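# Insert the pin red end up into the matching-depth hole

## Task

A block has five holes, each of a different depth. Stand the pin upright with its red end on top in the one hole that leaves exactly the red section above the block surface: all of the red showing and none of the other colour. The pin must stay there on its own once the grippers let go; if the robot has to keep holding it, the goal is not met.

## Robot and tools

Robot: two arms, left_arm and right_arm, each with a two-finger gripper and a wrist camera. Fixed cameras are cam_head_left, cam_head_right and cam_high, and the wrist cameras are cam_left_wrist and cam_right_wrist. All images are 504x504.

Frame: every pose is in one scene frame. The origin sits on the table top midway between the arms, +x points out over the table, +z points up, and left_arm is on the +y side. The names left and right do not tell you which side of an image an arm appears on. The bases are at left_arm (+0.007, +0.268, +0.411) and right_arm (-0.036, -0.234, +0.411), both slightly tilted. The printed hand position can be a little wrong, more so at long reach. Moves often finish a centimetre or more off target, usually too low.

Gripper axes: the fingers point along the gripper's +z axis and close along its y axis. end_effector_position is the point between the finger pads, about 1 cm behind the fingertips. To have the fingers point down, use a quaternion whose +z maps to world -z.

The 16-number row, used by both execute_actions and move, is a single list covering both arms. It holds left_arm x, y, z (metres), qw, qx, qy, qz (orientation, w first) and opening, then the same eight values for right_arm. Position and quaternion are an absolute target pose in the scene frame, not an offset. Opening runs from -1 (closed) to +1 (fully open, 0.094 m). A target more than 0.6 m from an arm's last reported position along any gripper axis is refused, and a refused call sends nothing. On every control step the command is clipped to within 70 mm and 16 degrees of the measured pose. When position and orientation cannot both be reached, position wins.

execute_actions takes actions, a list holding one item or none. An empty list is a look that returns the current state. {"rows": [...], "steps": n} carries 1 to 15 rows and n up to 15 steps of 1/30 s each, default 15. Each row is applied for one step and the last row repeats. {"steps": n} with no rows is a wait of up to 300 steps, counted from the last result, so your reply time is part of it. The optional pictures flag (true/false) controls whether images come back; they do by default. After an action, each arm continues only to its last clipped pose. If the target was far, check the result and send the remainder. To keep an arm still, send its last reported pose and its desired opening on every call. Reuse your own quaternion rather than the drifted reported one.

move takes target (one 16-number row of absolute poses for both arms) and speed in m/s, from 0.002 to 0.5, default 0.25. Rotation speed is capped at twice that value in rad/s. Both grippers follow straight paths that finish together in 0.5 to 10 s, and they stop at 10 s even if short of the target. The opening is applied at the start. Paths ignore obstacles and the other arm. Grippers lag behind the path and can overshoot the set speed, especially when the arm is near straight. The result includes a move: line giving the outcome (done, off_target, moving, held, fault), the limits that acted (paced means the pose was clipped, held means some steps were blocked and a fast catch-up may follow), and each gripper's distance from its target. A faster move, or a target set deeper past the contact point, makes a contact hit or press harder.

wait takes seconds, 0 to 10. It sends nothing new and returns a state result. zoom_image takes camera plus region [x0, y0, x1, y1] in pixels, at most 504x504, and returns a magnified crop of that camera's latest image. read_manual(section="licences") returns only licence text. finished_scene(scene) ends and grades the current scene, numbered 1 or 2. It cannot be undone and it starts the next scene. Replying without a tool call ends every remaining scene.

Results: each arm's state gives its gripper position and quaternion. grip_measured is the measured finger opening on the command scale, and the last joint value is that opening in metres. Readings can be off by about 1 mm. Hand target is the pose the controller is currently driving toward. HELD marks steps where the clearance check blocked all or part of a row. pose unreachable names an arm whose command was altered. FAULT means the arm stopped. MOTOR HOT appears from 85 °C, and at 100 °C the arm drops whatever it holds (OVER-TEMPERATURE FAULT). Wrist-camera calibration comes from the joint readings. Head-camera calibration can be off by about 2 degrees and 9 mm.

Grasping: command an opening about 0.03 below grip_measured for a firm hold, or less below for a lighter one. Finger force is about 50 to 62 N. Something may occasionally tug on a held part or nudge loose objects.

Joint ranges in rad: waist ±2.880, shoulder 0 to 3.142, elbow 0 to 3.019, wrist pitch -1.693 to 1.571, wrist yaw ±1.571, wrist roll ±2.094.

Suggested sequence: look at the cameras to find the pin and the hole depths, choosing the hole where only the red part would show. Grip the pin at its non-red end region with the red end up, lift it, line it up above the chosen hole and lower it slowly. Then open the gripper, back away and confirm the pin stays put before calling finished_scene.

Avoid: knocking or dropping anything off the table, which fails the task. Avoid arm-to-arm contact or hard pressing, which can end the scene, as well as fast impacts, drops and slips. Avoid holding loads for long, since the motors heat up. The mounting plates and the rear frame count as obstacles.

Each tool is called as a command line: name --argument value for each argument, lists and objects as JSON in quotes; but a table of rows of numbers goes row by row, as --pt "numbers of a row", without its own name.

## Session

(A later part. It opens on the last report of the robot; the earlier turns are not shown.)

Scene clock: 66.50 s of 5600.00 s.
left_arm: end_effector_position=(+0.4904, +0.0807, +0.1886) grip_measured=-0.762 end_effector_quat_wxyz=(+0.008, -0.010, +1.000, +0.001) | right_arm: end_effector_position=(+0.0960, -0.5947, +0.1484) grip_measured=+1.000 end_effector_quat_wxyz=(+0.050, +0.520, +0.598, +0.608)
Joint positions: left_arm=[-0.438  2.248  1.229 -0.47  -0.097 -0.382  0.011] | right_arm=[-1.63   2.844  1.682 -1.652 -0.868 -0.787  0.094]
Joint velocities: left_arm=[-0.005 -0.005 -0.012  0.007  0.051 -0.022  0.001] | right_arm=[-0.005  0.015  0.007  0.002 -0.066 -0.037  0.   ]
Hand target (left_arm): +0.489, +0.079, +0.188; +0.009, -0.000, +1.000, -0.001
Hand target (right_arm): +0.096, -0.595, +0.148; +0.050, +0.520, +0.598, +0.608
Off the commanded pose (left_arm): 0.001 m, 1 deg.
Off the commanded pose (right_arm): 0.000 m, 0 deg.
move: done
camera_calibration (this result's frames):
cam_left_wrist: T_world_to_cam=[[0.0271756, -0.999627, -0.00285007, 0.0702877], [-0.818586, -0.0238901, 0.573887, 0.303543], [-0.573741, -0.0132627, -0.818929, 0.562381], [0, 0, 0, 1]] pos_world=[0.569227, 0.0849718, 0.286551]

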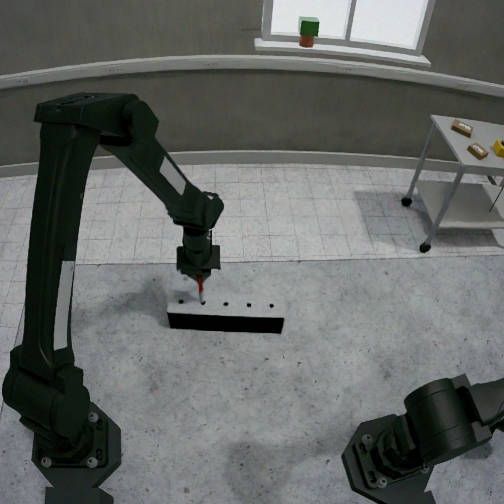

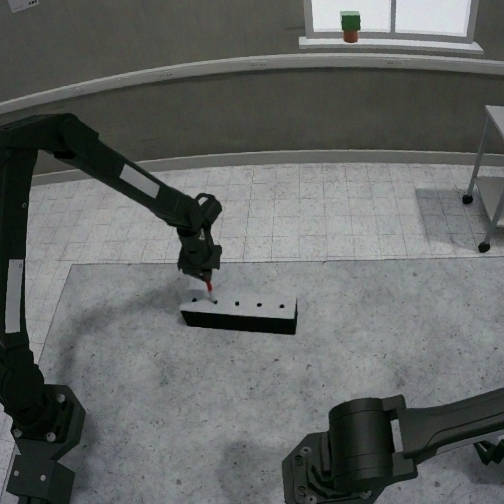

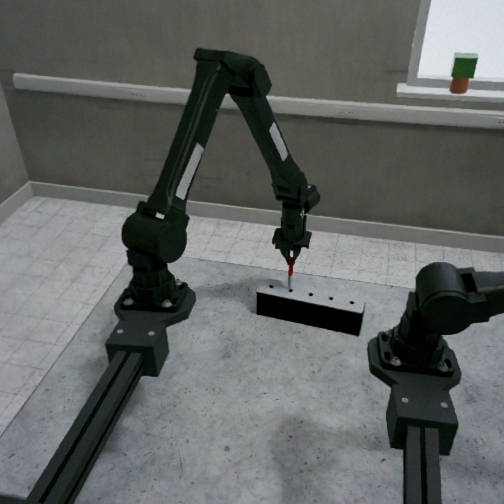

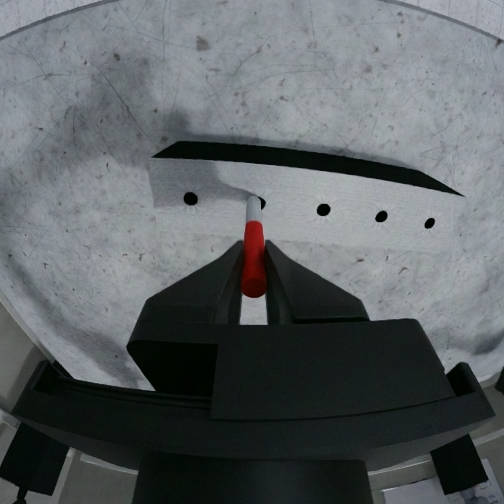

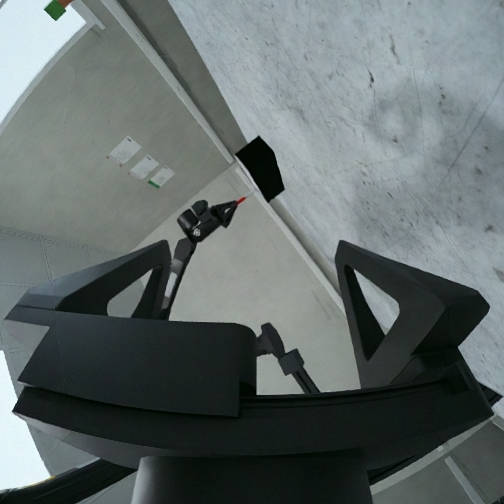

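execute_actions --actions '[{"rows":[[0.487,0.071,0.185,0.01,0,1,0,-0.8,0.096,-0.5947,0.1484,0.05,0.52,0.598,0.608,1]],"steps":15}]'

zoom_image --camera "cam_left_wrist" --region '[190,150,330,260]'

Scene clock: 70.43 s of 5600.00 s.
left_arm: end_effector_position=(+0.4882, +0.0735, +0.1892) grip_measured=-0.762 end_effector_quat_wxyz=(+0.009, -0.002, +1.000, -0.000) | right_arm: end_effector_position=(+0.0960, -0.5947, +0.1484) grip_measured=+1.000 end_effector_quat_wxyz=(+0.050, +0.520, +0.598, +0.608)
Joint positions: left_arm=[-0.452  2.248  1.229 -0.469 -0.097 -0.378  0.011] | right_arm=[-1.63   2.844  1.682 -1.652 -0.868 -0.787  0.094]
Joint velocities: left_arm=[-0.005 -0.005  0.007  0.012  0.007  0.022  0.   ] | right_arm=[ 0.005  0.005 -0.007 -0.002 -0.007 -0.051  0.   ]
Hand target (left_arm): +0.487, +0.071, +0.185; +0.010, +0.000, +1.000, +0.000
Hand target (right_arm): +0.096, -0.595, +0.148; +0.050, +0.520, +0.598, +0.608
Off the commanded pose (left_arm): 0.005 m, 0 deg.
Off the commanded pose (right_arm): 0.000 m, 0 deg.
Steps of this call (steps 1 to 90: nothing new was sent; then 0.43 s passed at rest; steps 91 to 105: all 15 steps of this action). Readings (end_effector_position):
91: left_arm (+0.4905, +0.0804, +0.1886) | right_arm (+0.0960, -0.5947, +0.1484)
92: left_arm (+0.4903, +0.0801, +0.1886) | right_arm (+0.0960, -0.5947, +0.1484)
94: left_arm (+0.4899, +0.0783, +0.1888) | right_arm (+0.0960, -0.5947, +0.1484)
98: left_arm (+0.4886, +0.0746, +0.1891) | right_arm (+0.0960, -0.5947, +0.1484)
105: the state above
camera_calibration (this result's frames):
cam_left_wrist: T_world_to_cam=[[0.00982565, -0.999951, -0.00113374, 0.0713612], [-0.819957, -0.00870594, 0.572358, 0.301012], [-0.57234, -0.00469417, -0.820003, 0.56044], [0, 0, 0, 1]] pos_world=[0.566878, 0.0766091, 0.287357]

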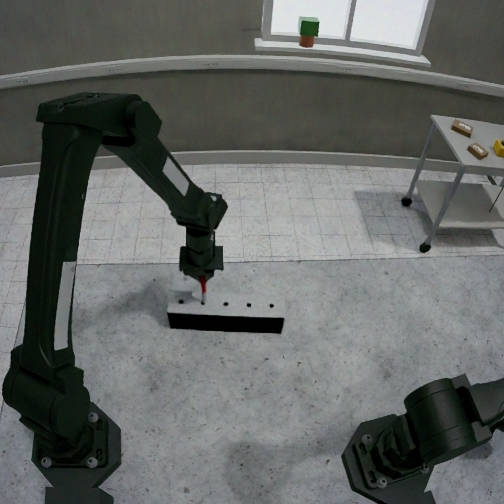

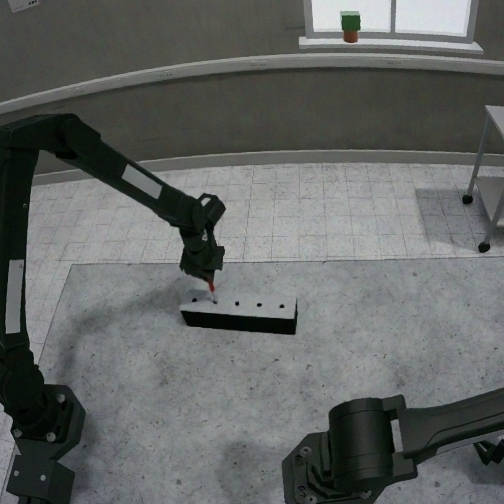

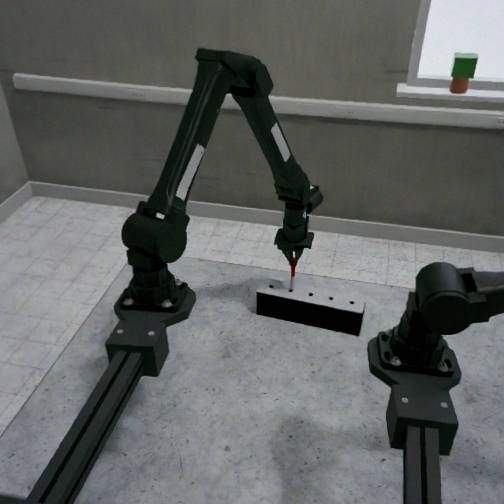

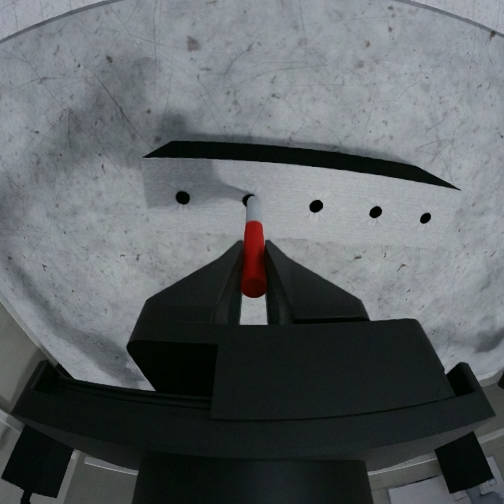

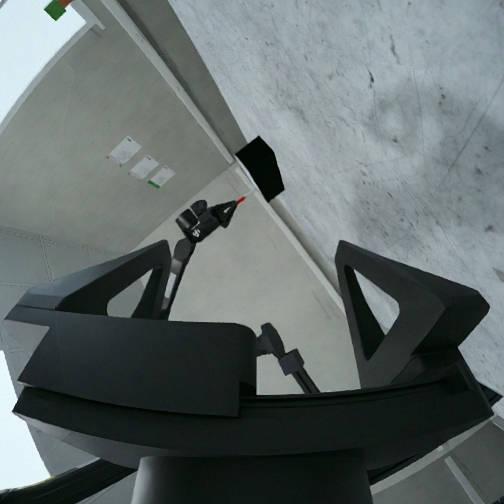

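Region (190, 150, 330, 260) of cam_left_wrist's 504x504 image, scaled by 3.600, with more detail than that image has; it fills the top 396 rows of this view, and the rest is white.

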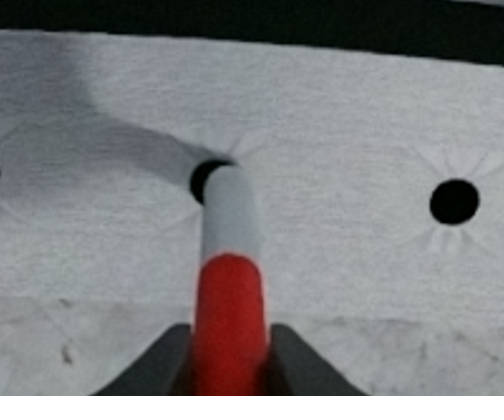

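execute_actions --actions '[{"rows":[[0.49,0.078,0.175,0.01,0,1,0,-0.8,0.096,-0.5947,0.1484,0.05,0.52,0.598,0.608,1]],"steps":15}]'

zoom_image --camera "cam_left_wrist" --region '[190,150,330,260]'

Scene clock: 74.30 s of 5600.00 s.
left_arm: end_effector_position=(+0.4897, +0.0748, +0.1845) grip_measured=-0.762 end_effector_quat_wxyz=(+0.012, -0.004, +1.000, -0.001) | right_arm: end_effector_position=(+0.0960, -0.5947, +0.1484) grip_measured=+1.000 end_effector_quat_wxyz=(+0.050, +0.520, +0.598, +0.608)
Joint positions: left_arm=[-0.448  2.258  1.229 -0.451 -0.096 -0.378  0.011] | right_arm=[-1.63   2.844  1.682 -1.652 -0.868 -0.787  0.094]
Joint velocities: left_arm=[-0.005  0.005  0.002  0.007 -0.051  0.022 -0.   ] | right_arm=[-0.015 -0.015  0.017 -0.002 -0.051  0.051  0.   ]
Hand target (left_arm): +0.490, +0.078, +0.175; +0.010, -0.000, +1.000, -0.000
Hand target (right_arm): +0.096, -0.595, +0.148; +0.050, +0.520, +0.598, +0.608
Off the commanded pose (left_arm): 0.010 m, 1 deg.
Off the commanded pose (right_arm): 0.000 m, 0 deg.
Steps of this call (steps 1 to 90: nothing new was sent; then 0.37 s passed at rest; steps 91 to 105: all 15 steps of this action). Readings (end_effector_position):
91: left_arm (+0.4886, +0.0735, +0.1889) | right_arm (+0.0960, -0.5947, +0.1484)
92: left_arm (+0.4894, +0.0734, +0.1883) | right_arm (+0.0960, -0.5947, +0.1484)
94: left_arm (+0.4900, +0.0736, +0.1866) | right_arm (+0.0960, -0.5947, +0.1484)
98: left_arm (+0.4895, +0.0749, +0.1845) | right_arm (+0.0960, -0.5947, +0.1484)
105: the state above
camera_calibration (this result's frames):
cam_left_wrist: T_world_to_cam=[[0.0147062, -0.99989, 0.00182906, 0.0697112], [-0.823917, -0.0110816, 0.566602, 0.308113], [-0.56652, -0.00983956, -0.82399, 0.555647], [0, 0, 0, 1]] pos_world=[0.567619, 0.0785852, 0.283142]

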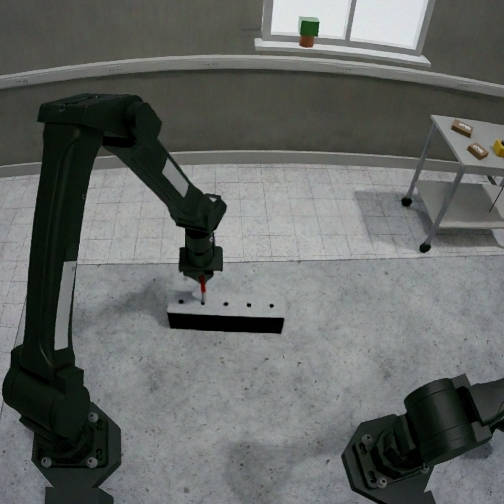

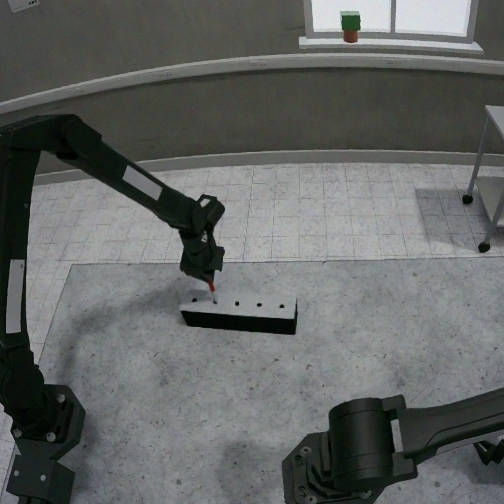

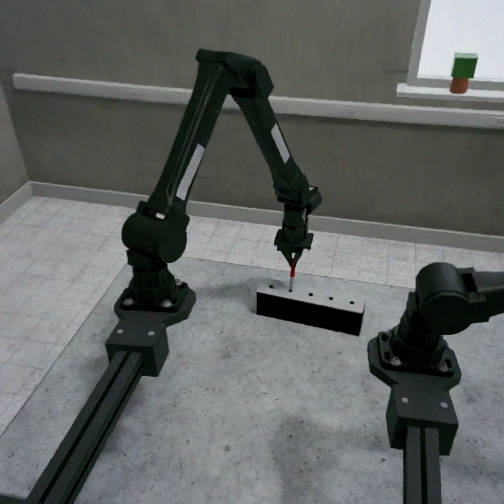

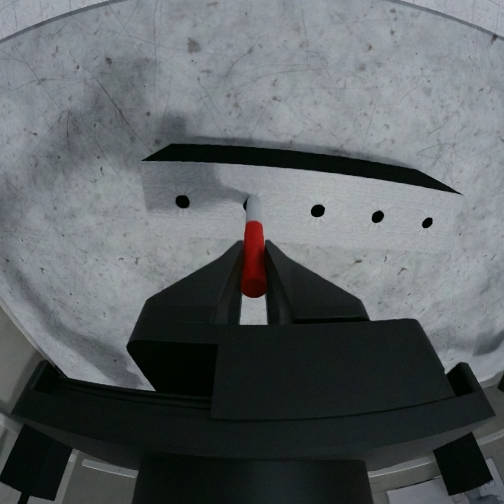

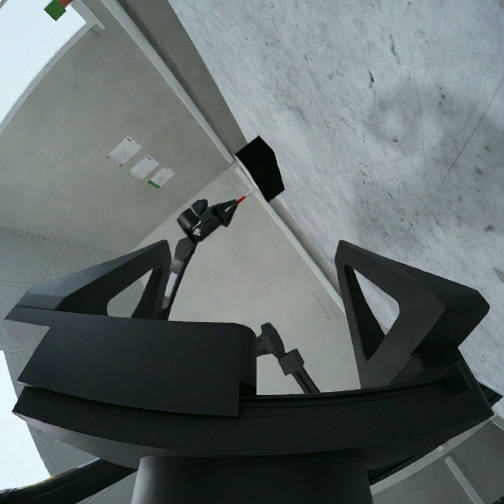

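Region (190, 150, 330, 260) of cam_left_wrist's 504x504 image, scaled by 3.600, with more detail than that image has; it fills the top 396 rows of this view, and the rest is white.

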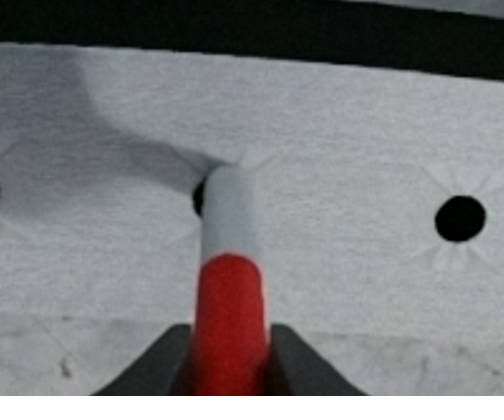

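execute_actions --actions '[{"rows":[[0.485,0.0805,0.17,0.005,0,1,0,-0.8,0.096,-0.5947,0.1484,0.05,0.52,0.598,0.608,1]],"steps":15}]'

zoom_image --camera "cam_left_wrist" --region '[190,150,330,260]'

Scene clock: 76.93 s of 5600.00 s.
left_arm: end_effector_position=(+0.4900, +0.0750, +0.1844) grip_measured=-0.762 end_effector_quat_wxyz=(+0.013, -0.004, +1.000, -0.002) | right_arm: end_effector_position=(+0.0960, -0.5947, +0.1484) grip_measured=+1.000 end_effector_quat_wxyz=(+0.050, +0.520, +0.598, +0.608)
Joint positions: left_arm=[-0.447  2.258  1.229 -0.45  -0.095 -0.377  0.011] | right_arm=[-1.63   2.844  1.682 -1.652 -0.868 -0.787  0.094]
Joint velocities: left_arm=[-0.005 -0.015 -0.002  0.007 -0.051  0.007 -0.   ] | right_arm=[-0.005 -0.015  0.012  0.007  0.051 -0.081  0.   ]
Hand target (left_arm): +0.485, +0.080, +0.171; +0.005, -0.000, +1.000, -0.000
Hand target (right_arm): +0.096, -0.595, +0.148; +0.050, +0.520, +0.598, +0.608
Off the commanded pose (left_arm): 0.016 m, 1 deg.
Off the commanded pose (right_arm): 0.000 m, 0 deg.
Steps of this call (steps 1 to 64: nothing new was sent; steps 65 to 79: all 15 steps of this action). Readings (end_effector_position):
65: left_arm (+0.4898, +0.0748, +0.1845) | right_arm (+0.0960, -0.5947, +0.1484)
66: left_arm (+0.4899, +0.0749, +0.1845) | right_arm (+0.0960, -0.5947, +0.1484)
68: left_arm (+0.4900, +0.0750, +0.1844) | right_arm (+0.0960, -0.5947, +0.1484)
72: left_arm (+0.4900, +0.0750, +0.1844) | right_arm (+0.0960, -0.5947, +0.1484)
79: the state above
camera_calibration (this result's frames):
cam_left_wrist: T_world_to_cam=[[0.0143727, -0.999889, 0.00387933, 0.0696578], [-0.824097, -0.00964847, 0.566367, 0.308453], [-0.566266, -0.0113372, -0.824144, 0.555822], [0, 0, 0, 1]] pos_world=[0.567937, 0.0789277, 0.28311]

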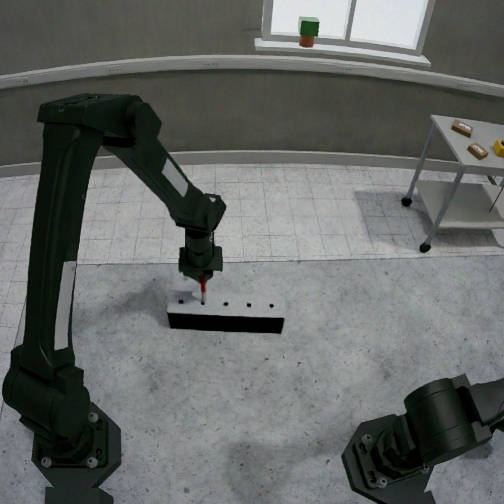

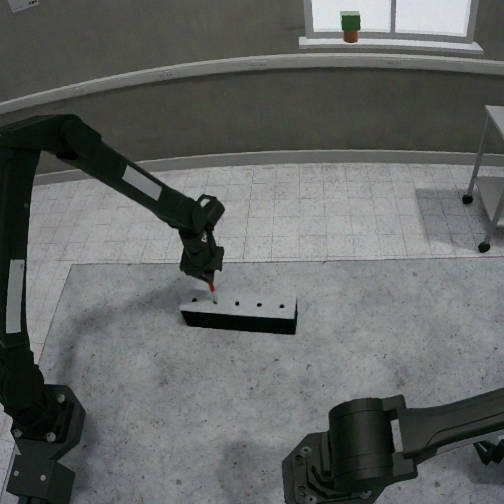

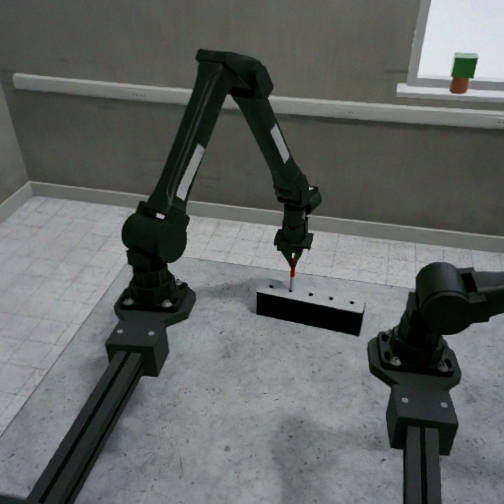

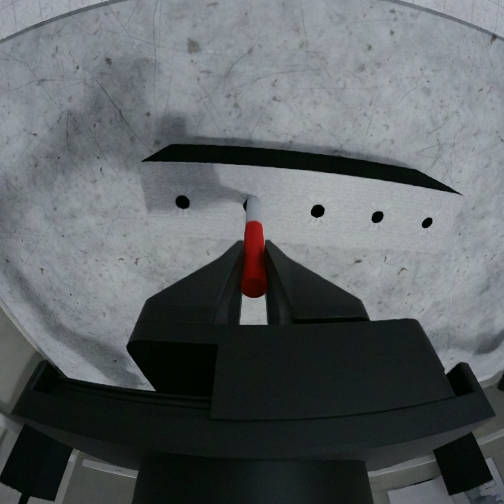

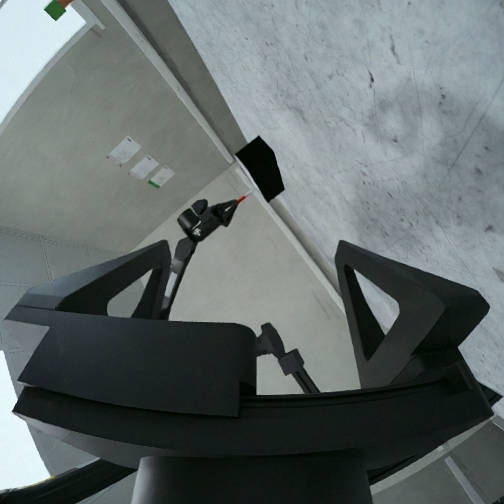

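Region (190, 150, 330, 260) of cam_left_wrist's 504x504 image, scaled by 3.600, with more detail than that image has; it fills the top 396 rows of this view, and the rest is white.

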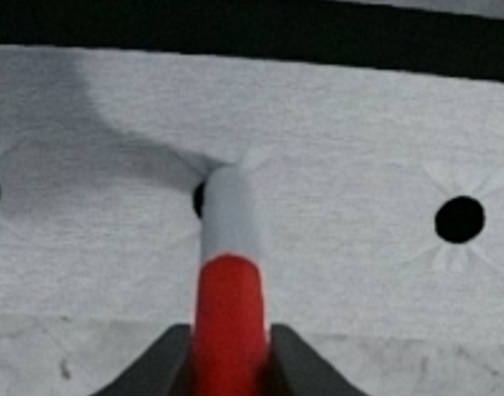

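Touching; unload and pitch the wrist only.

execute_actions --actions '[{"rows":[[0.485,0.08,0.183,0.002,0,1,0.003,-0.8,0.096,-0.5947,0.1484,0.05,0.52,0.598,0.608,1]],"steps":15}]'

zoom_image --camera "cam_left_wrist" --region '[190,150,330,260]'

Scene clock: 86.43 s of 5600.00 s.
left_arm: end_effector_position=(+0.4880, +0.0757, +0.1844) grip_measured=-0.762 end_effector_quat_wxyz=(+0.009, -0.004, +1.000, -0.001) | right_arm: end_effector_position=(+0.0960, -0.5947, +0.1484) grip_measured=+1.000 end_effector_quat_wxyz=(+0.050, +0.520, +0.598, +0.608)
Joint positions: left_arm=[-0.447  2.258  1.229 -0.459 -0.095 -0.377  0.011] | right_arm=[-1.63   2.844  1.682 -1.652 -0.868 -0.787  0.094]
Joint velocities: left_arm=[ 0.005 -0.005  0.017  0.007 -0.081 -0.095 -0.   ] | right_arm=[ 0.005  0.005 -0.007 -0.007  0.022 -0.066  0.   ]
Hand target (left_arm): +0.485, +0.080, +0.183; +0.002, -0.000, +1.000, +0.003
Hand target (right_arm): +0.096, -0.595, +0.148; +0.050, +0.520, +0.598, +0.608
Off the commanded pose (left_arm): 0.005 m, 1 deg.
Off the commanded pose (right_arm): 0.000 m, 0 deg.
Steps of this call (steps 1 to 90: nothing new was sent; then 6.00 s passed at rest; steps 91 to 105: all 15 steps of this action). Readings (end_effector_position):
91: left_arm (+0.4896, +0.0751, +0.1844) | right_arm (+0.0960, -0.5947, +0.1484)
92: left_arm (+0.4890, +0.0754, +0.1844) | right_arm (+0.0960, -0.5947, +0.1484)
94: left_arm (+0.4883, +0.0756, +0.1844) | right_arm (+0.0960, -0.5947, +0.1484)
98: left_arm (+0.4880, +0.0757, +0.1844) | right_arm (+0.0960, -0.5947, +0.1484)
105: the state above
camera_calibration (this result's frames):
cam_left_wrist: T_world_to_cam=[[0.0136032, -0.999907, 0.000597977, 0.0714445], [-0.819465, -0.0108057, 0.573027, 0.303432], [-0.572967, -0.008285, -0.819536, 0.556848], [0, 0, 0, 1]] pos_world=[0.566736, 0.0793302, 0.28244]

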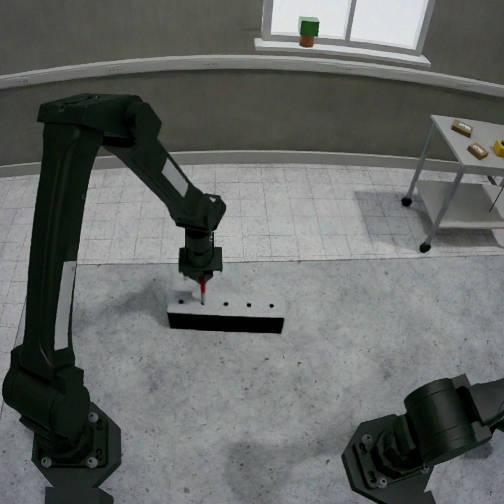

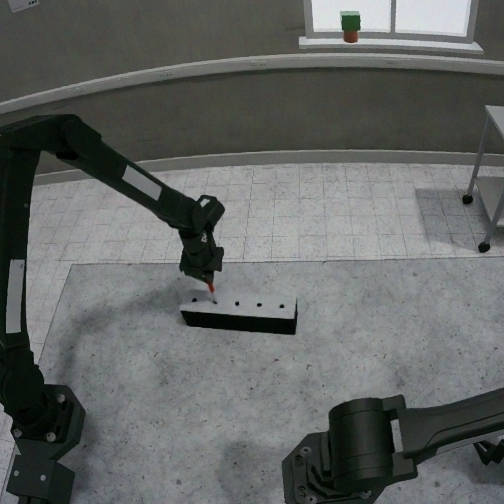

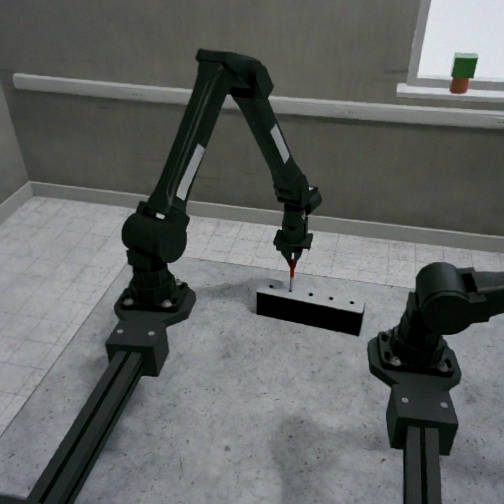

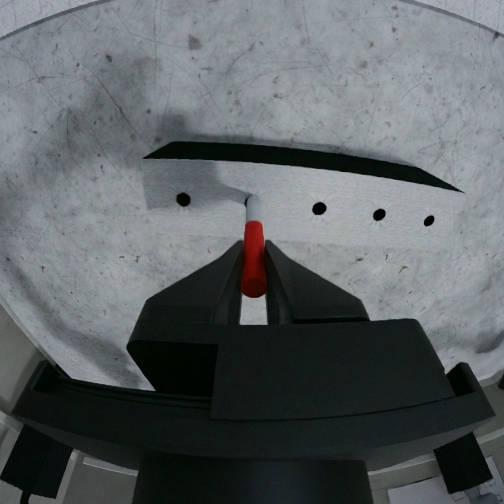

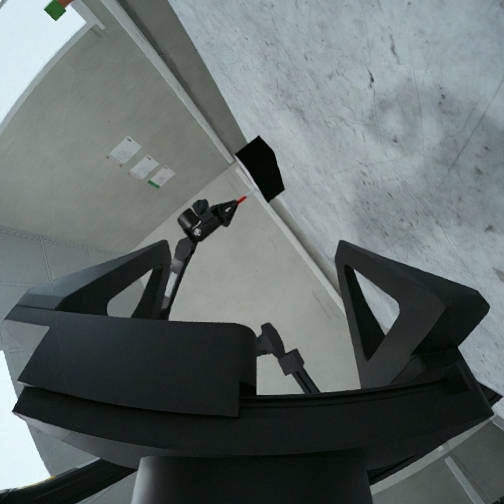

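Region (190, 150, 330, 260) of cam_left_wrist's 504x504 image, scaled by 3.600, with more detail than that image has; it fills the top 396 rows of this view, and the rest is white.

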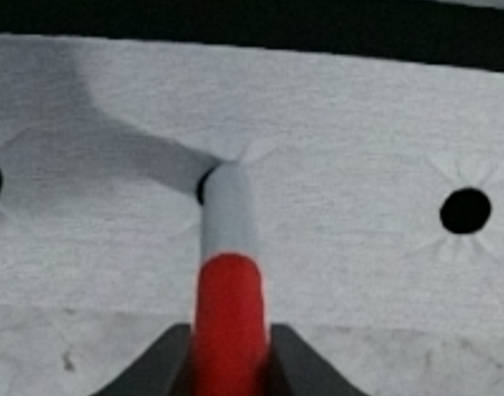

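execute_actions --actions '[{"rows":[[0.481,0.083,0.179,-0.006,0,1,0.007,-0.8,0.096,-0.5947,0.1484,0.05,0.52,0.598,0.608,1]],"steps":15}]'

zoom_image --camera "cam_left_wrist" --region '[190,150,330,260]'

Scene clock: 89.57 s of 5600.00 s.
left_arm: end_effector_position=(+0.4850, +0.0772, +0.1844) grip_measured=-0.762 end_effector_quat_wxyz=(+0.002, -0.003, +1.000, +0.002) | right_arm: end_effector_position=(+0.0960, -0.5947, +0.1484) grip_measured=+1.000 end_effector_quat_wxyz=(+0.050, +0.520, +0.598, +0.608)
Joint positions: left_arm=[-0.447  2.258  1.229 -0.472 -0.096 -0.377  0.011] | right_arm=[-1.63   2.844  1.682 -1.652 -0.868 -0.787  0.094]
Joint velocities: left_arm=[ 0.005 -0.005  0.007 -0.012  0.066  0.007 -0.001] | right_arm=[ 0.005  0.005 -0.002  0.002 -0.037  0.066  0.   ]
Hand target (left_arm): +0.481, +0.083, +0.179; -0.006, -0.000, +1.000, +0.007
Hand target (right_arm): +0.096, -0.595, +0.148; +0.050, +0.520, +0.598, +0.608
Off the commanded pose (left_arm): 0.009 m, 1 deg.
Off the commanded pose (right_arm): 0.000 m, 0 deg.
Steps of this call (steps 1 to 79: nothing new was sent; steps 80 to 94: all 15 steps of this action). Readings (end_effector_position):
80: left_arm (+0.4877, +0.0759, +0.1844) | right_arm (+0.0960, -0.5947, +0.1484)
81: left_arm (+0.4870, +0.0762, +0.1844) | right_arm (+0.0960, -0.5947, +0.1484)
83: left_arm (+0.4858, +0.0768, +0.1844) | right_arm (+0.0960, -0.5947, +0.1484)
87: left_arm (+0.4852, +0.0770, +0.1844) | right_arm (+0.0960, -0.5947, +0.1484)
94: the state above
camera_calibration (this result's frames):
cam_left_wrist: T_world_to_cam=[[0.0123524, -0.999906, -0.00594054, 0.0747599], [-0.812431, -0.0134995, 0.5829, 0.295947], [-0.582926, -0.00237393, -0.812522, 0.558173], [0, 0, 0, 1]] pos_world=[0.564886, 0.0800731, 0.281465]

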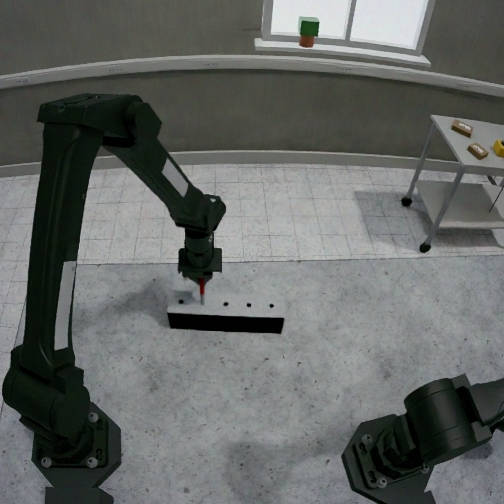

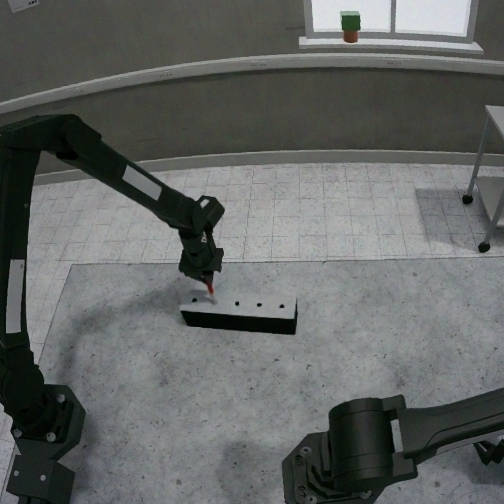

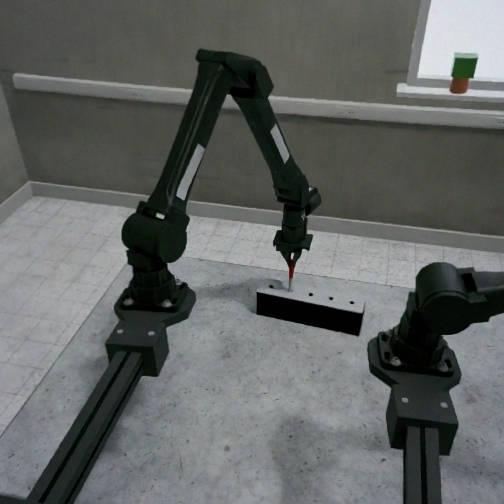

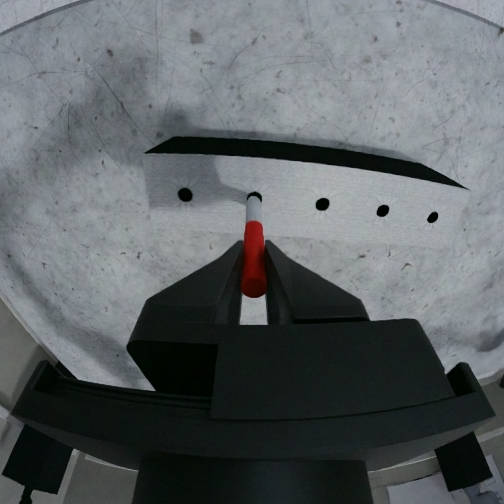

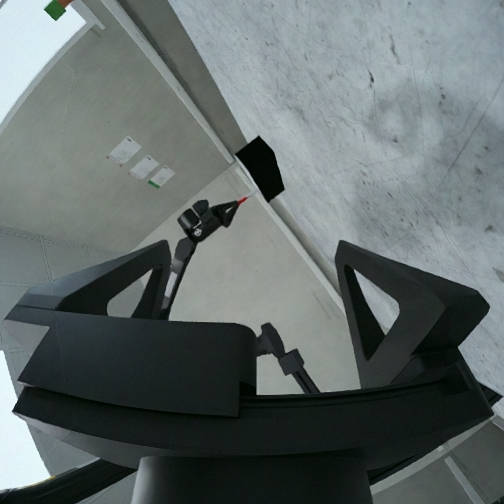

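Region (190, 150, 330, 260) of cam_left_wrist's 504x504 image, scaled by 3.600, with more detail than that image has; it fills the top 396 rows of this view, and the rest is white.

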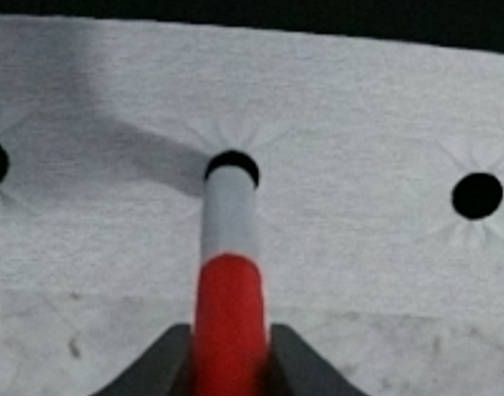

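move --target '[0.486,0.079,0.163,0.003,0,1,0.002,-0.8,0.096,-0.5947,0.1484,0.05,0.52,0.598,0.608,1]' --speed 0.04

zoom_image --camera "cam_left_wrist" --region '[190,150,330,260]'

Scene clock: 94.27 s of 5600.00 s.
left_arm: end_effector_position=(+0.4874, +0.0766, +0.1836) grip_measured=-0.762 end_effector_quat_wxyz=(+0.007, -0.004, +1.000, +0.000) | right_arm: end_effector_position=(+0.0960, -0.5947, +0.1484) grip_measured=+1.000 end_effector_quat_wxyz=(+0.050, +0.520, +0.598, +0.608)
Joint positions: left_arm=[-0.446  2.259  1.229 -0.46  -0.096 -0.377  0.011] | right_arm=[-1.63   2.844  1.682 -1.652 -0.868 -0.787  0.094]
Joint velocities: left_arm=[-0.015 -0.005 -0.002  0.007 -0.007  0.007  0.   ] | right_arm=[-0.015 -0.005 -0.002  0.002 -0.081  0.007  0.   ]
Hand target (left_arm): +0.485, +0.079, +0.164; +0.003, -0.000, +1.000, +0.002
Hand target (right_arm): +0.096, -0.595, +0.148; +0.050, +0.520, +0.598, +0.608
Off the commanded pose (left_arm): 0.021 m, 1 deg.
Off the commanded pose (right_arm): 0.000 m, 0 deg.
After step 90, 0.93 s passed at rest.
move: off_target (left_arm)
camera_calibration (this result's frames):
cam_left_wrist: T_world_to_cam=[[0.0141086, -0.999898, -0.00202949, 0.0725837], [-0.818123, -0.0127107, 0.574903, 0.302504], [-0.57487, -0.00645072, -0.818219, 0.55639], [0, 0, 0, 1]] pos_world=[0.566313, 0.0800104, 0.281486]

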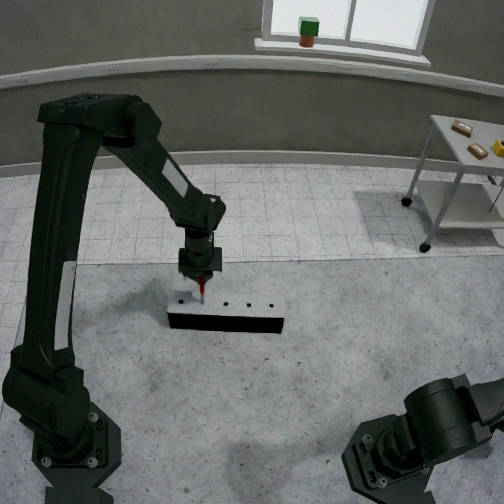

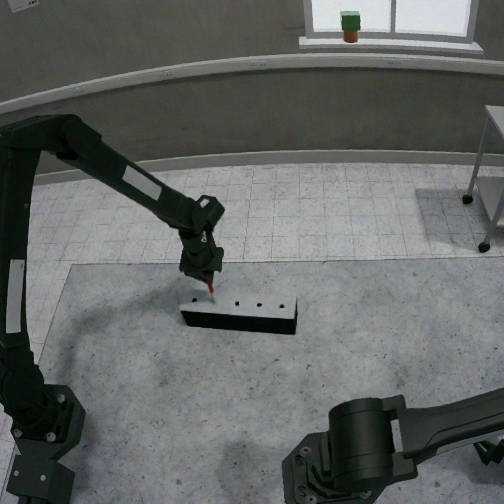

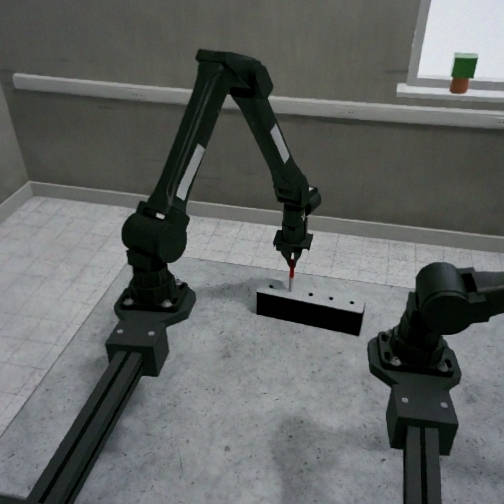

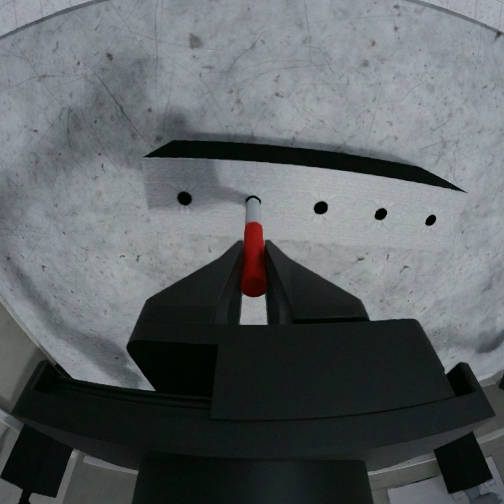

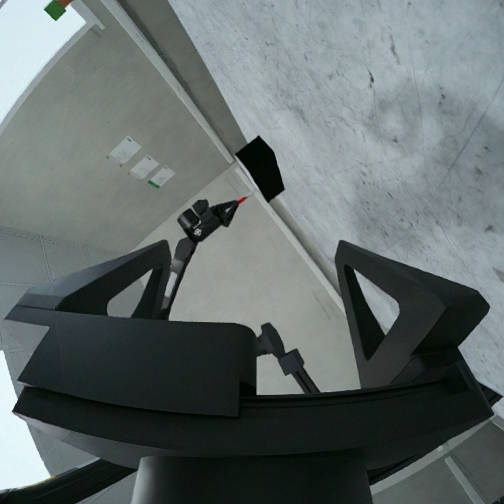

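Region (190, 150, 330, 260) of cam_left_wrist's 504x504 image, scaled by 3.600, with more detail than that image has; it fills the top 396 rows of this view, and the rest is white.

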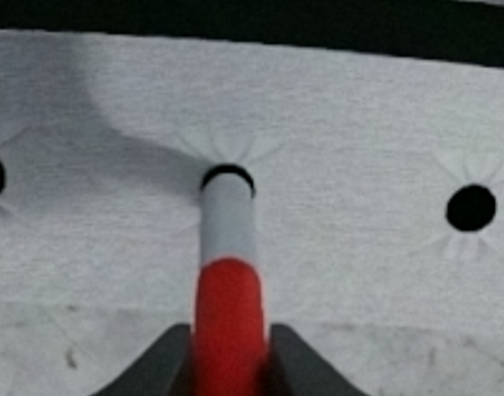

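Repeat the earlier trick.

execute_actions --actions '[{"rows":[[0.492,0.08,0.185,0.027,0,0.9996,0,-0.85,0.096,-0.5947,0.1484,0.05,0.52,0.598,0.608,1]],"steps":15}]'

zoom_image --camera "cam_left_wrist" --region '[190,150,330,260]'

Scene clock: 97.20 s of 5600.00 s.
left_arm: end_effector_position=(+0.4871, +0.0773, +0.1815) grip_measured=-0.762 end_effector_quat_wxyz=(+0.017, -0.005, +1.000, -0.001) | right_arm: end_effector_position=(+0.0960, -0.5947, +0.1484) grip_measured=+1.000 end_effector_quat_wxyz=(+0.050, +0.520, +0.598, +0.608)
Joint positions: left_arm=[-0.446  2.259  1.213 -0.427 -0.101 -0.376  0.011] | right_arm=[-1.63   2.844  1.682 -1.652 -0.868 -0.787  0.094]
Joint velocities: left_arm=[-0.015  0.005  0.002  0.007  0.022 -0.037 -0.   ] | right_arm=[ 0.005 -0.015 -0.002 -0.002  0.022  0.007  0.   ]
Hand target (left_arm): +0.492, +0.080, +0.185; +0.027, +0.000, +1.000, +0.000
Hand target (right_arm): +0.096, -0.595, +0.148; +0.050, +0.520, +0.598, +0.608
Off the commanded pose (left_arm): 0.007 m, 1 deg.
Off the commanded pose (right_arm): 0.000 m, 0 deg.
Steps of this call (steps 1 to 73: nothing new was sent; steps 74 to 88: all 15 steps of this action). Readings (end_effector_position):
74: left_arm (+0.4877, +0.0768, +0.1836) | right_arm (+0.0960, -0.5947, +0.1484)
75: left_arm (+0.4887, +0.0769, +0.1833) | right_arm (+0.0960, -0.5947, +0.1484)
77: left_arm (+0.4873, +0.0773, +0.1820) | right_arm (+0.0960, -0.5947, +0.1484)
81: left_arm (+0.4871, +0.0773, +0.1815) | right_arm (+0.0960, -0.5947, +0.1484)
88: the state above
camera_calibration (this result's frames):
cam_left_wrist: T_world_to_cam=[[0.0152012, -0.999884, 0.000179866, 0.0722964], [-0.82925, -0.0125065, 0.558738, 0.311884], [-0.558671, -0.00864262, -0.829344, 0.548831], [0, 0, 0, 1]] pos_world=[0.564147, 0.080932, 0.280896]

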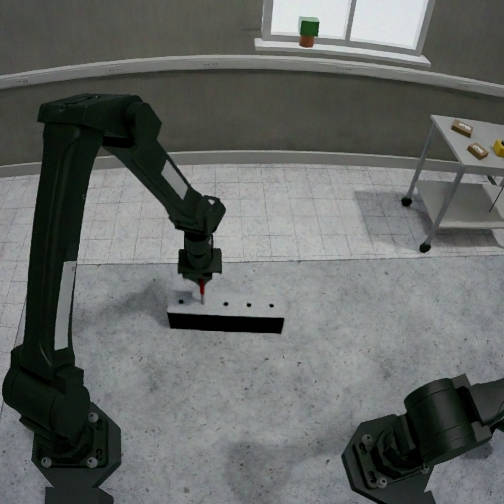

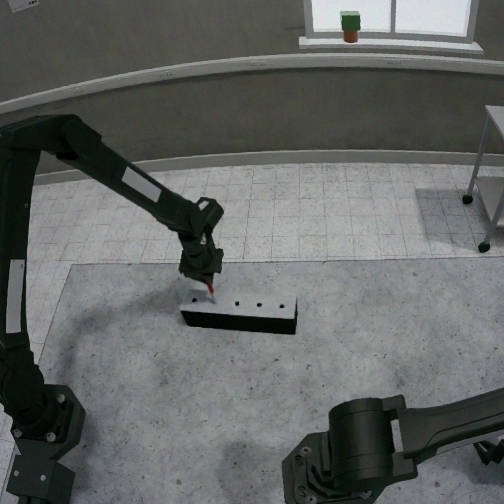

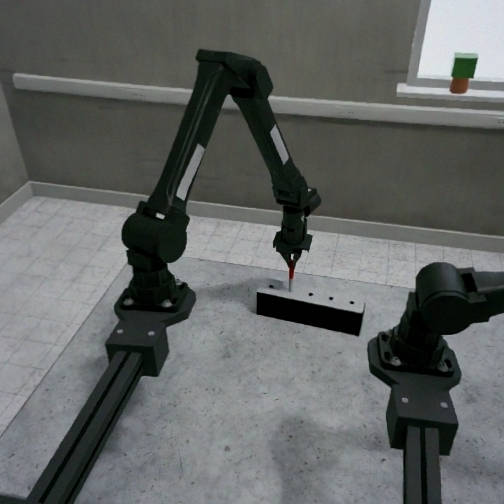

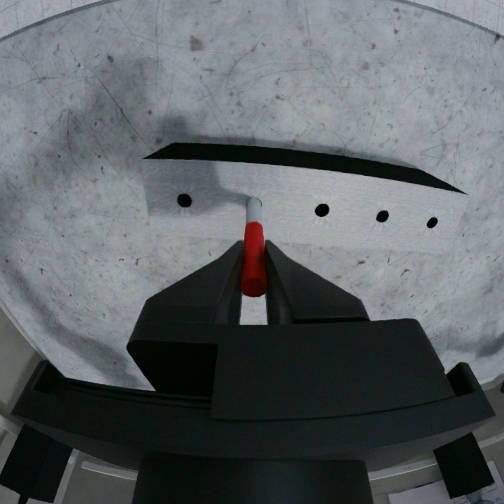

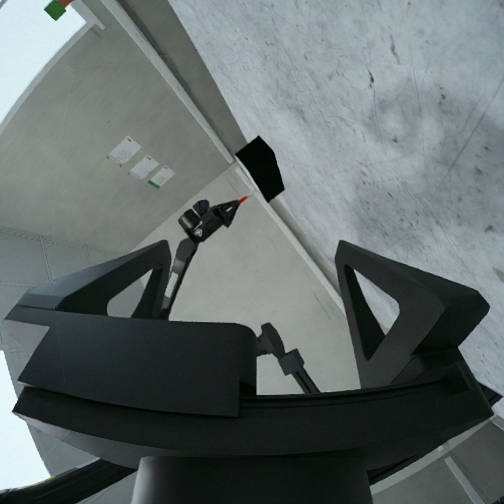

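Region (190, 150, 330, 260) of cam_left_wrist's 504x504 image, scaled by 3.600, with more detail than that image has; it fills the top 396 rows of this view, and the rest is white.

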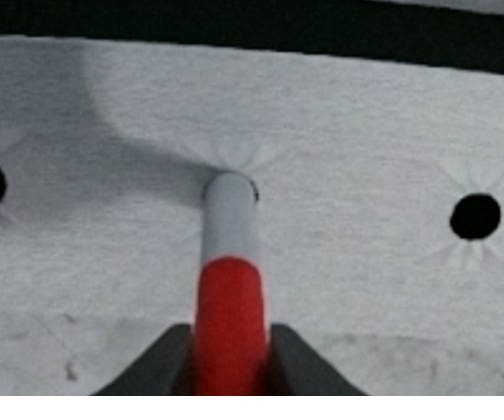

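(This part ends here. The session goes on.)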